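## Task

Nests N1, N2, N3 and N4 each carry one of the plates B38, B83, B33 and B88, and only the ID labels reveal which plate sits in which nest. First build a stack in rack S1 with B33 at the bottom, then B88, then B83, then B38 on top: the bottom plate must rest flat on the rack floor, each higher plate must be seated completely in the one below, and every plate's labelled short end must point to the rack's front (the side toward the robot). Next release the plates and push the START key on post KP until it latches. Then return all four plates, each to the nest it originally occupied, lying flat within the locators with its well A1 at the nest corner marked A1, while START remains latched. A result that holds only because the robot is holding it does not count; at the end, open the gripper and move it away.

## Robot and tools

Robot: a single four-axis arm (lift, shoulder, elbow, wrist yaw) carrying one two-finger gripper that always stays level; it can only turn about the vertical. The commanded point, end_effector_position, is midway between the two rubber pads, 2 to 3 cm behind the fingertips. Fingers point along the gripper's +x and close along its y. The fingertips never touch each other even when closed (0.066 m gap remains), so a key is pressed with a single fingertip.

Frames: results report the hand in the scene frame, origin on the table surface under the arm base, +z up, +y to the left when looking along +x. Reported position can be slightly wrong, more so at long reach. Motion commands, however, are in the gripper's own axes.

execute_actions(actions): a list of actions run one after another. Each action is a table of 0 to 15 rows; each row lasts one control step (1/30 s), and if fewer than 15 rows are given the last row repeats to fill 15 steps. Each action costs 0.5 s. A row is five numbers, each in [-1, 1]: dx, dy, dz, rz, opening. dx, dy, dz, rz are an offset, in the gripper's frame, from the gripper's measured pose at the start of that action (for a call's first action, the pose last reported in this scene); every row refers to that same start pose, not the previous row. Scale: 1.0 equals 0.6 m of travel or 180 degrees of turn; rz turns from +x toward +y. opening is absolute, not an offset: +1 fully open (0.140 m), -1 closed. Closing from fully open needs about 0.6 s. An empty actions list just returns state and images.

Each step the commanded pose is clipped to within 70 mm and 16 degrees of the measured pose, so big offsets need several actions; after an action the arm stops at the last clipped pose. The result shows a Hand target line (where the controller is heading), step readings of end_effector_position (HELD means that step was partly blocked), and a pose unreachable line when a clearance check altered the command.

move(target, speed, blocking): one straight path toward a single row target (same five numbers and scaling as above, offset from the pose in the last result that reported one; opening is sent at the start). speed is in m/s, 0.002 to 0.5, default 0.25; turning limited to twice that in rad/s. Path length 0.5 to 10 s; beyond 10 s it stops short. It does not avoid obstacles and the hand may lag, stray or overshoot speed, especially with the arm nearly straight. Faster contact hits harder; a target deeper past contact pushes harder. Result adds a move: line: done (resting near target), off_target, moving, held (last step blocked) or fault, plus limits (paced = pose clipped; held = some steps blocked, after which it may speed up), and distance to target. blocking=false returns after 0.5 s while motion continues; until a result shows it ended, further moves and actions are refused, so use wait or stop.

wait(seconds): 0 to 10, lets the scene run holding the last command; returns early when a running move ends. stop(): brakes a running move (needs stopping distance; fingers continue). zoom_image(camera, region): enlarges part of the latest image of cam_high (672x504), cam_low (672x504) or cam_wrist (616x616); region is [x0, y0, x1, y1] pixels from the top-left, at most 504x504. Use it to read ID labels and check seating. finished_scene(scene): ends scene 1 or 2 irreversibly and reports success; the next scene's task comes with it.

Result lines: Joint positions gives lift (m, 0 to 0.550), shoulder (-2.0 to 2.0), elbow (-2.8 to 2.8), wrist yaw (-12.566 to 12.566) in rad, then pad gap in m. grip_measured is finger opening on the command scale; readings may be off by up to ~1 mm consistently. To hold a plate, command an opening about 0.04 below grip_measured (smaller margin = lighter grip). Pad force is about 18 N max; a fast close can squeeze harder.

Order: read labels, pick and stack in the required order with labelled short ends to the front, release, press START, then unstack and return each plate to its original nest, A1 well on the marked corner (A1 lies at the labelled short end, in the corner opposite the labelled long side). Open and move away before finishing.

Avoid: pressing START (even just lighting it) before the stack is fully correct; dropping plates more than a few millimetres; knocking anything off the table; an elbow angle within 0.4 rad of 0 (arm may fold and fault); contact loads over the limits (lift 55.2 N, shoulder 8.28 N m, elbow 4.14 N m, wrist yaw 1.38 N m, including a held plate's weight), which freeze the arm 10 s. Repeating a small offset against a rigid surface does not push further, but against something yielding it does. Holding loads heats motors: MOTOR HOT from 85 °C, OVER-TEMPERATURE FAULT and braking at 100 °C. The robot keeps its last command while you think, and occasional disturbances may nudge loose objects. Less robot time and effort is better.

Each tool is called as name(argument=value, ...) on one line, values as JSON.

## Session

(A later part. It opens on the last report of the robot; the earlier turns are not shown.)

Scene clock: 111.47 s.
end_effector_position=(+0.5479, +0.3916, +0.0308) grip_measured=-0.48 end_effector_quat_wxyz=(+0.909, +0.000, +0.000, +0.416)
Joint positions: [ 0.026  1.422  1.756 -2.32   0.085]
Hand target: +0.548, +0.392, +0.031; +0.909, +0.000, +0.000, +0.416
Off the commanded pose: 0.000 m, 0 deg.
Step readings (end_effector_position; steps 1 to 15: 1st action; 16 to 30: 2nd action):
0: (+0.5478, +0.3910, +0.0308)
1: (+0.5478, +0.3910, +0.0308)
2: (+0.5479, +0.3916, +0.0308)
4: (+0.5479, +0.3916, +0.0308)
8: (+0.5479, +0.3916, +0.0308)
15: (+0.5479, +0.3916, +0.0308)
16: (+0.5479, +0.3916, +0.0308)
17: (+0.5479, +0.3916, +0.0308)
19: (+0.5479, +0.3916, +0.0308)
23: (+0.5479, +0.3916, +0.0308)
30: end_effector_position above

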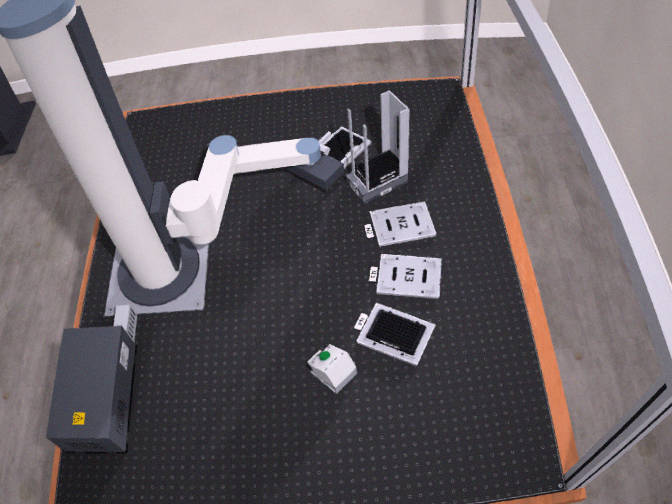

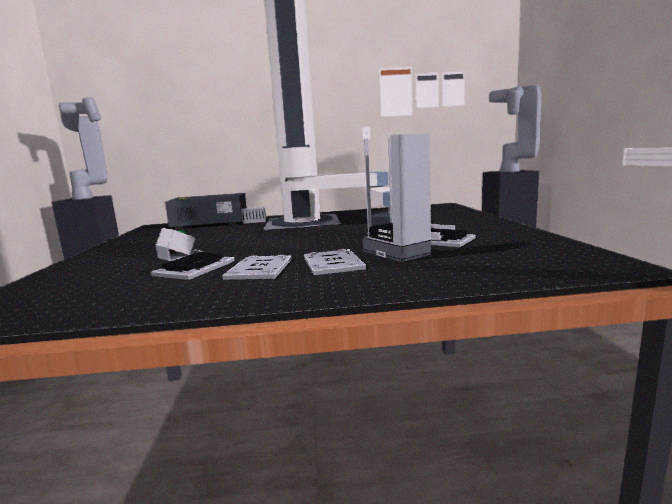

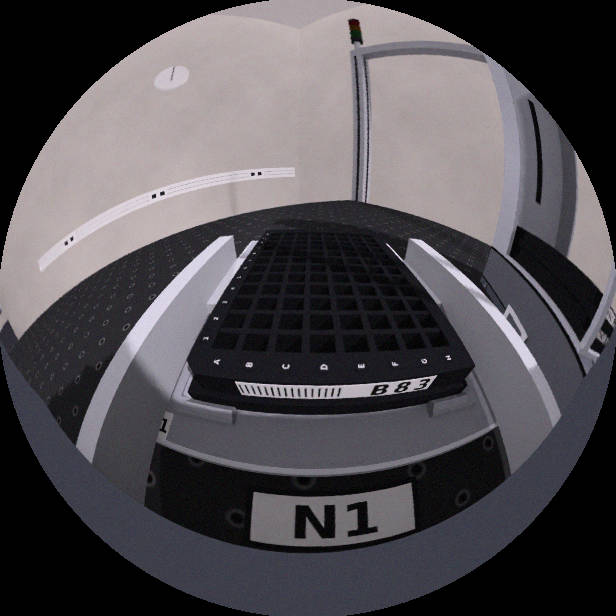

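move(target=[0,0,0,0,-0.52])

move(target=[0,0,0.4345,0,-0.52], speed=0.15)

move(target=[-0.0701,-0.2859,0,-0.1133,-0.52])

move(target=[0,0,-0.458,0,-0.52], speed=0.2)

move(target=[0,0,-0.025,0,-0.52], speed=0.015)

Scene clock: 298.63 s.
end_effector_position=(+0.6576, +0.2456, +0.0612) grip_measured=-0.47 end_effector_quat_wxyz=(+0.968, +0.000, +0.000, +0.250)
Joint positions: [ 0.056  1.086  1.76  -2.342  0.085]
Hand target: +0.658, +0.246, +0.061; +0.968, +0.000, +0.000, +0.250
Off the commanded pose: 0.000 m, 0 deg.
move: done

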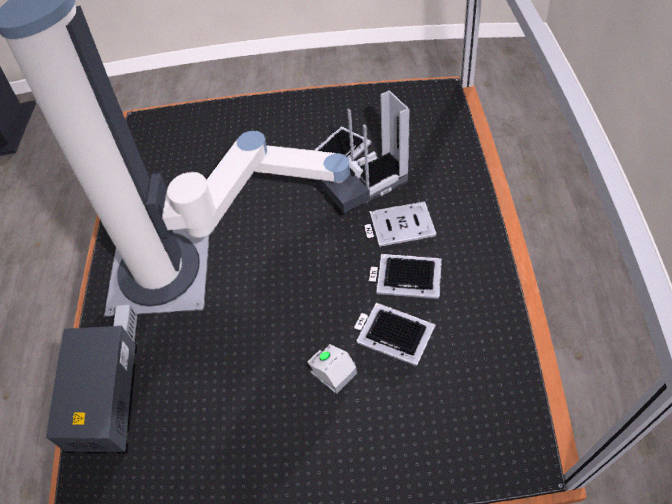

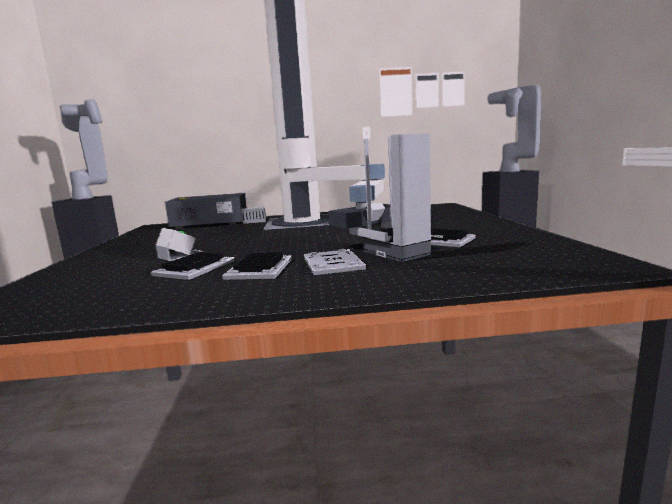

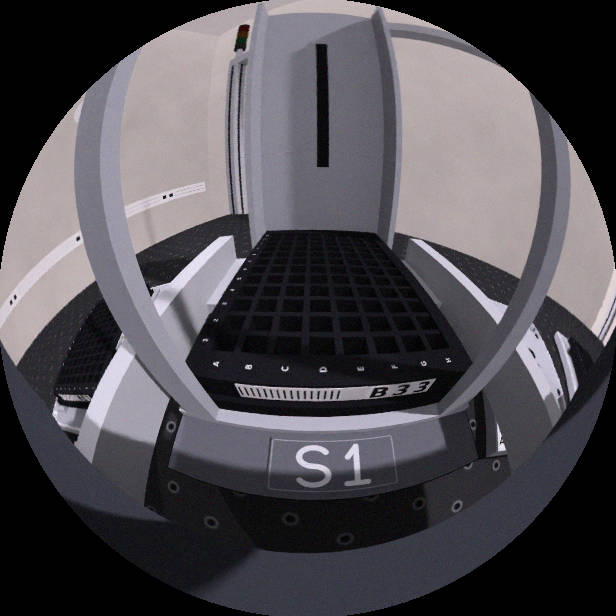

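Scene clock: 300.70 s.
end_effector_position=(+0.6576, +0.2456, +0.3219) grip_measured=-0.47 end_effector_quat_wxyz=(+0.968, +0.000, +0.000, +0.250)
Joint positions: [ 0.317  1.086  1.76  -2.342  0.085]
Hand target: +0.658, +0.246, +0.322; +0.968, +0.000, +0.000, +0.250
Off the commanded pose: 0.000 m, 0 deg.
move: done

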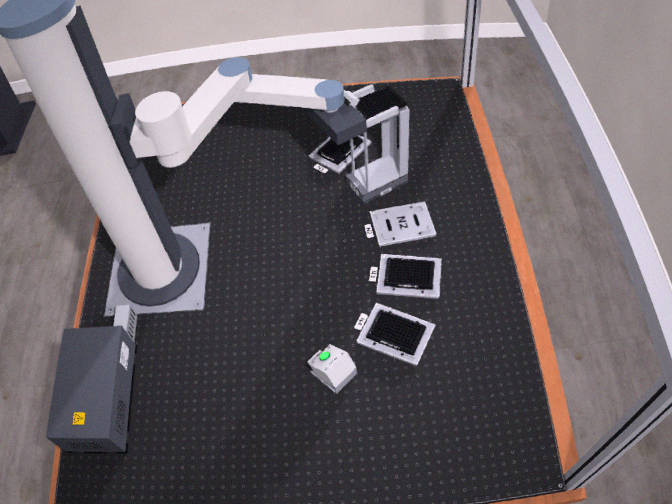

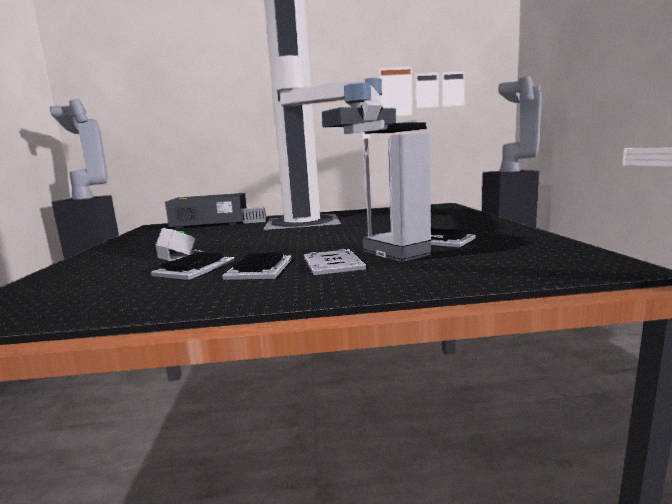

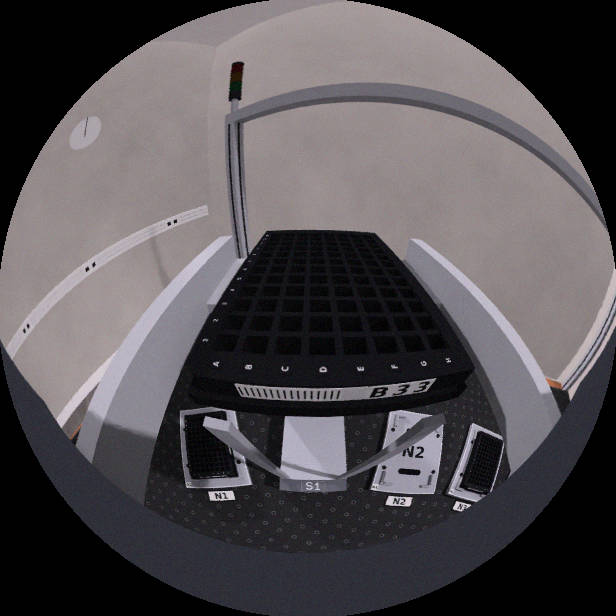

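Scene clock: 301.80 s.
end_effector_position=(+0.7036, +0.0749, +0.3219) grip_measured=-0.47 end_effector_quat_wxyz=(+0.997, +0.000, +0.000, +0.074)
Joint positions: [ 0.317  0.785  1.714 -2.351  0.085]
Hand target: +0.704, +0.075, +0.322; +0.997, +0.000, +0.000, +0.074
Off the commanded pose: 0.000 m, 0 deg.
move: done

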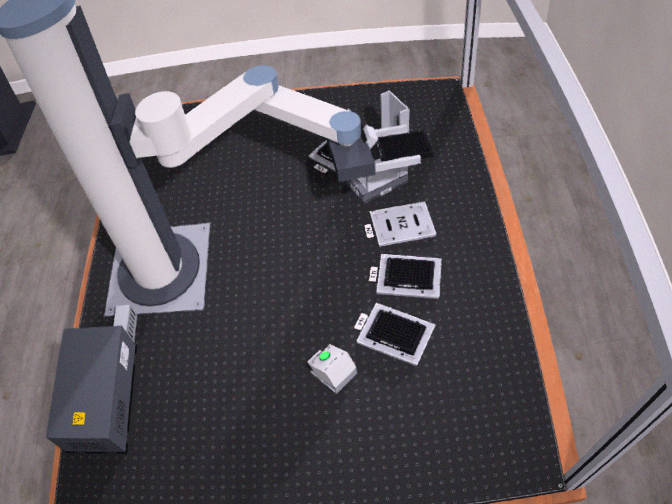

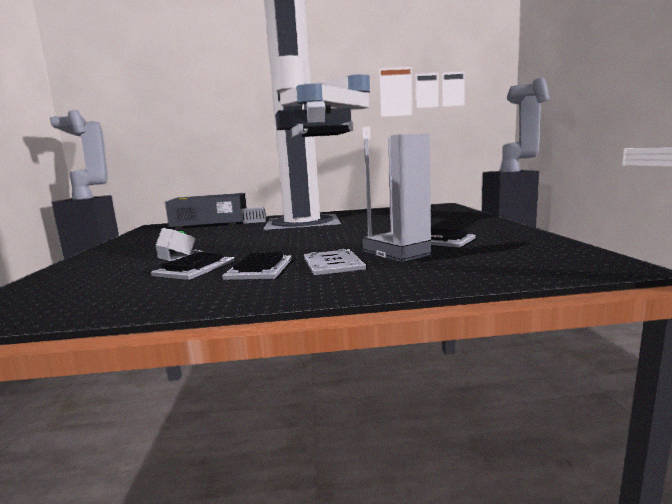

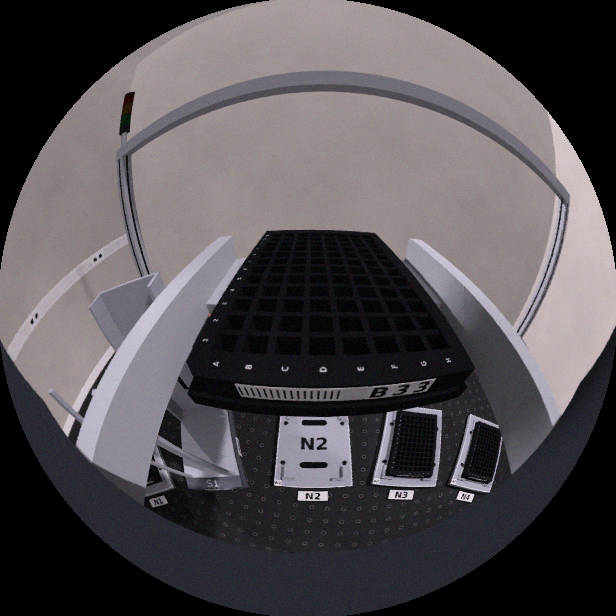

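Scene clock: 303.57 s.
end_effector_position=(+0.7036, +0.0749, +0.0471) grip_measured=-0.47 end_effector_quat_wxyz=(+0.997, +0.000, +0.000, +0.074)
Joint positions: [ 0.042  0.785  1.714 -2.351  0.085]
Hand target: +0.704, +0.075, +0.047; +0.997, +0.000, +0.000, +0.074
Off the commanded pose: 0.000 m, 0 deg.
move: done

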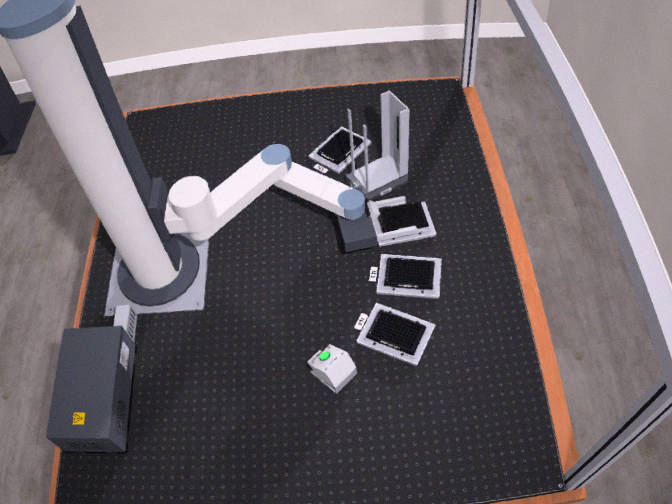

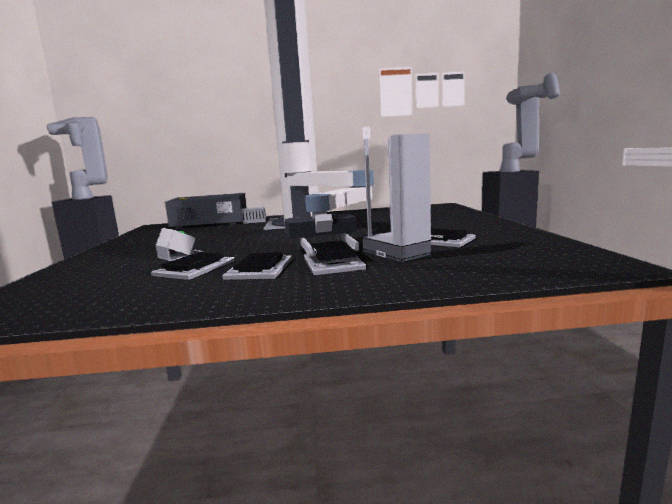

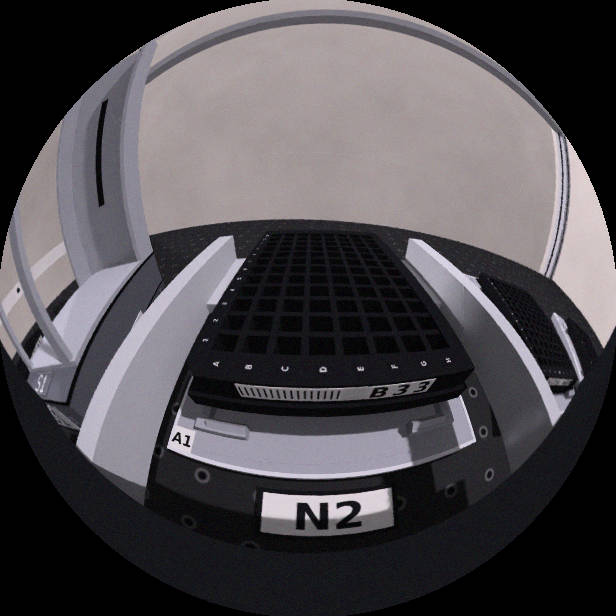

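Scene clock: 304.80 s.
end_effector_position=(+0.7037, +0.0748, +0.0320) grip_measured=-0.47 end_effector_quat_wxyz=(+0.997, +0.000, +0.000, +0.074)
Joint positions: [ 0.027  0.785  1.714 -2.352  0.085]
Hand target: +0.704, +0.075, +0.032; +0.997, +0.000, +0.000, +0.074
Off the commanded pose: 0.000 m, 0 deg.
move: done

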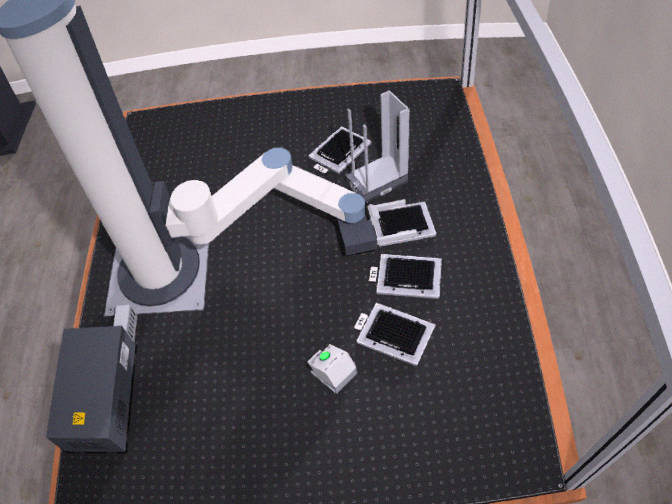

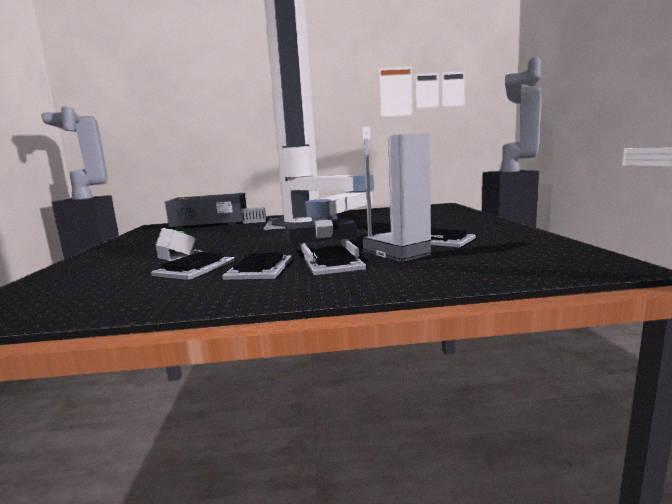

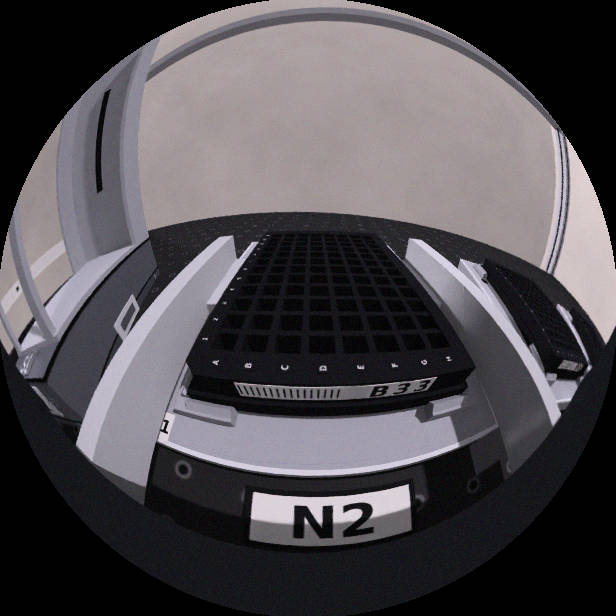

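Near edge touches the chamfer slightly; nudge forward.

move(target=[0.0012,0,0,0,-0.52], speed=0.002)

move(target=[0,0,0,0,-0.1])

move(target=[0,0,0.049,0,-0.1], speed=0.15)

move(target=[-0.25,0,0.03,0,-0.1])

Scene clock: 310.07 s.
end_effector_position=(+0.7042, +0.0748, +0.0320) grip_measured=-0.47 end_effector_quat_wxyz=(+0.997, +0.000, +0.000, +0.074)
Joint positions: [ 0.027  0.784  1.717 -2.354  0.085]
Hand target: +0.704, +0.075, +0.032; +0.997, +0.000, +0.000, +0.074
Off the commanded pose: 0.000 m, 0 deg.
move: done

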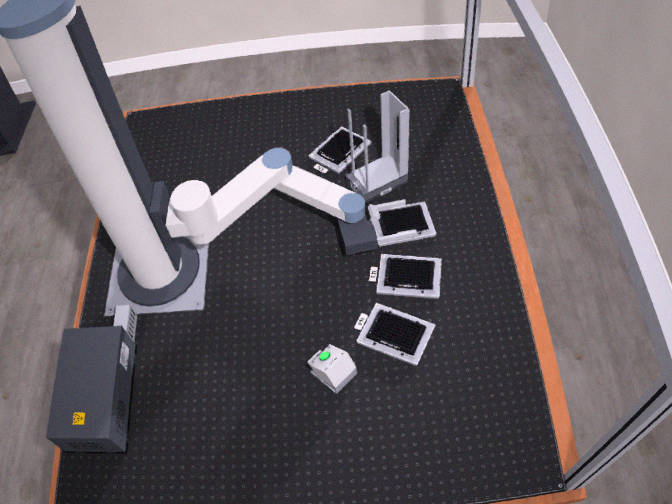

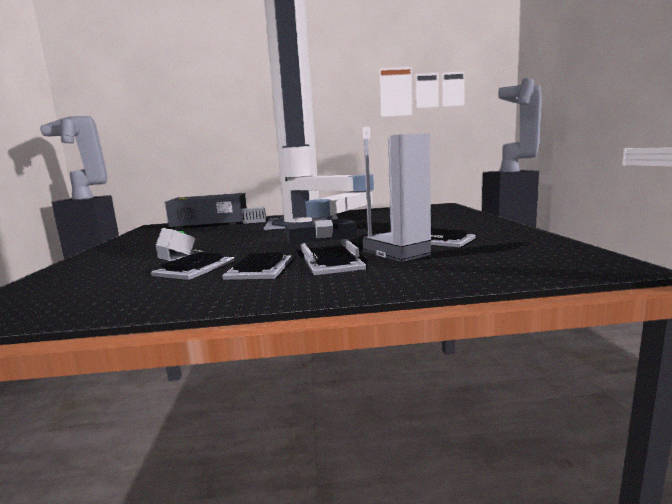

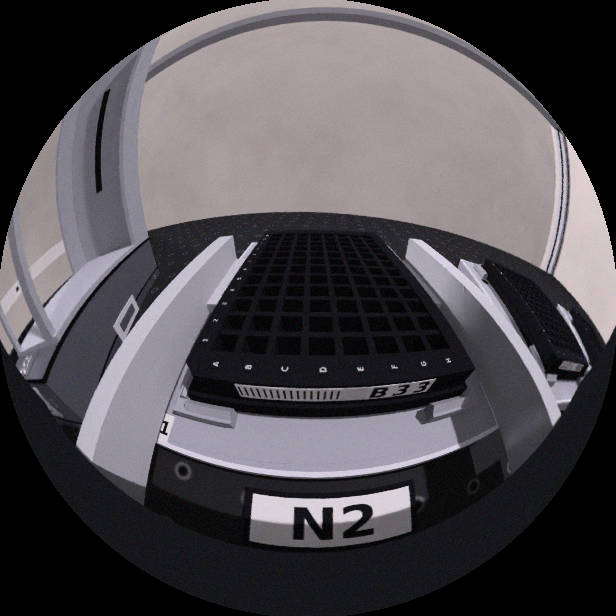

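Scene clock: 310.57 s.
end_effector_position=(+0.7042, +0.0749, +0.0320) grip_measured=-0.10 end_effector_quat_wxyz=(+0.997, +0.000, +0.000, +0.074)
Joint positions: [ 0.027  0.784  1.717 -2.354  0.099]
Hand target: +0.704, +0.075, +0.032; +0.997, +0.000, +0.000, +0.074
Off the commanded pose: 0.000 m, 0 deg.
move: done

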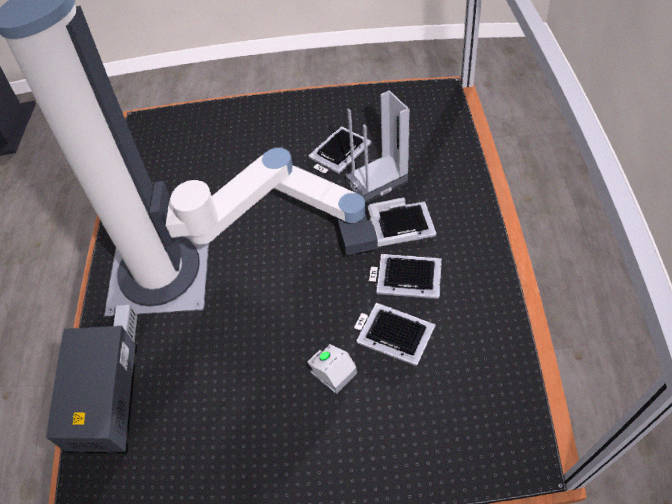

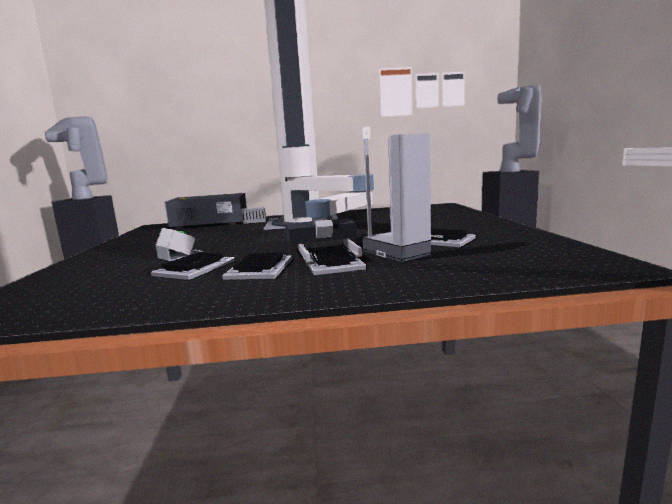

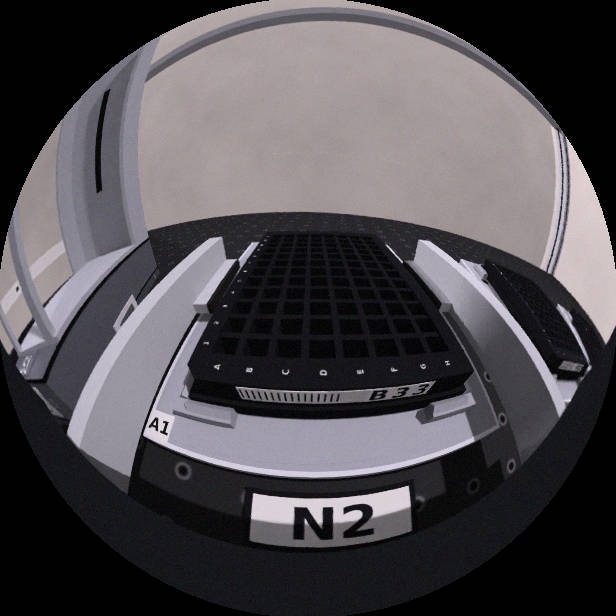

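Scene clock: 311.27 s.
end_effector_position=(+0.7042, +0.0749, +0.0615) grip_measured=-0.10 end_effector_quat_wxyz=(+0.997, +0.000, +0.000, +0.074)
Joint positions: [ 0.056  0.784  1.717 -2.354  0.099]
Hand target: +0.704, +0.075, +0.061; +0.997, +0.000, +0.000, +0.074
Off the commanded pose: 0.000 m, 0 deg.
move: done

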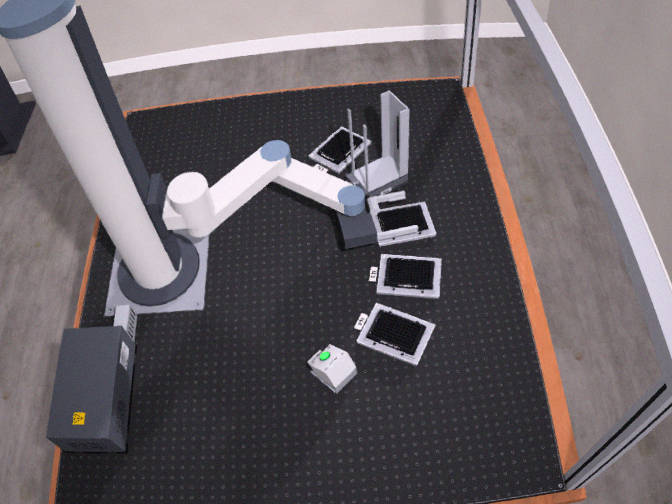

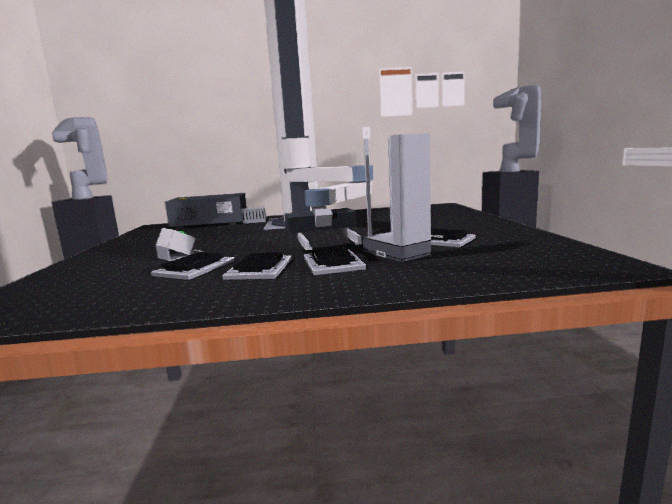

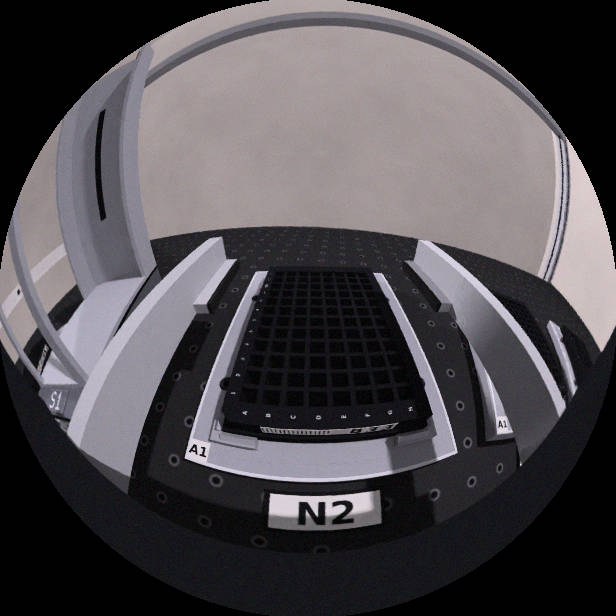

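Scene clock: 312.27 s.
end_effector_position=(+0.5558, +0.0529, +0.0795) grip_measured=-0.10 end_effector_quat_wxyz=(+0.997, +0.000, +0.000, +0.073)
Joint positions: [ 0.075  1.075  0.968 -1.895  0.099]
Hand target: +0.556, +0.053, +0.079; +0.997, +0.000, +0.000, +0.074
Off the commanded pose: 0.000 m, 0 deg.
move: done

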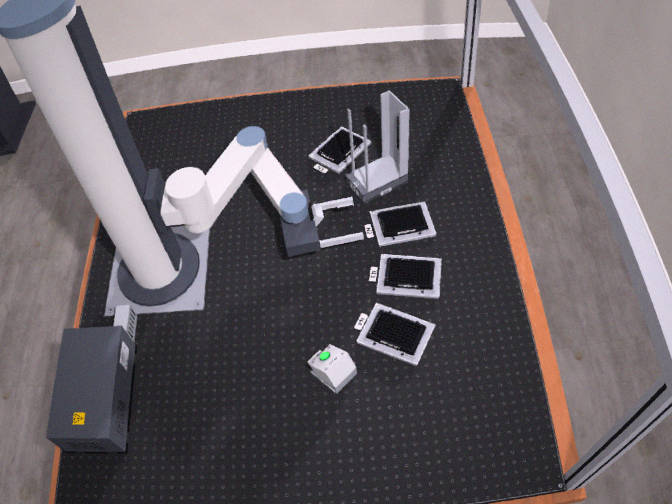

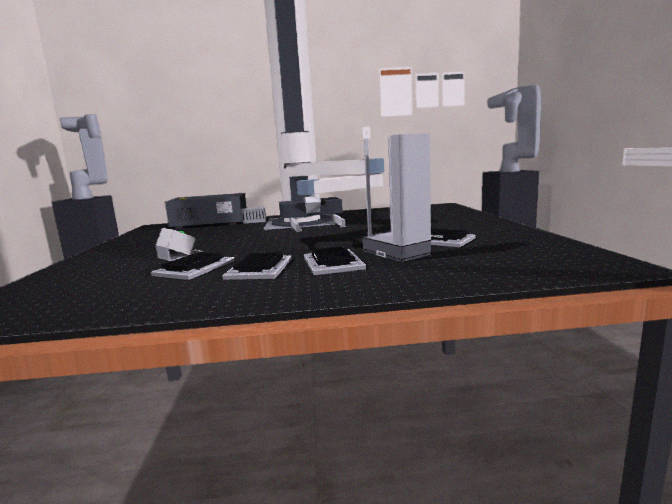

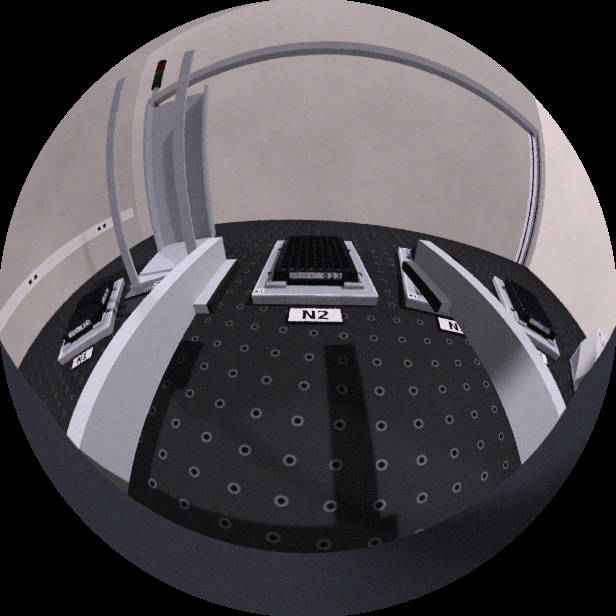

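finished_scene(scene=2)

The scene is finished: the task was done.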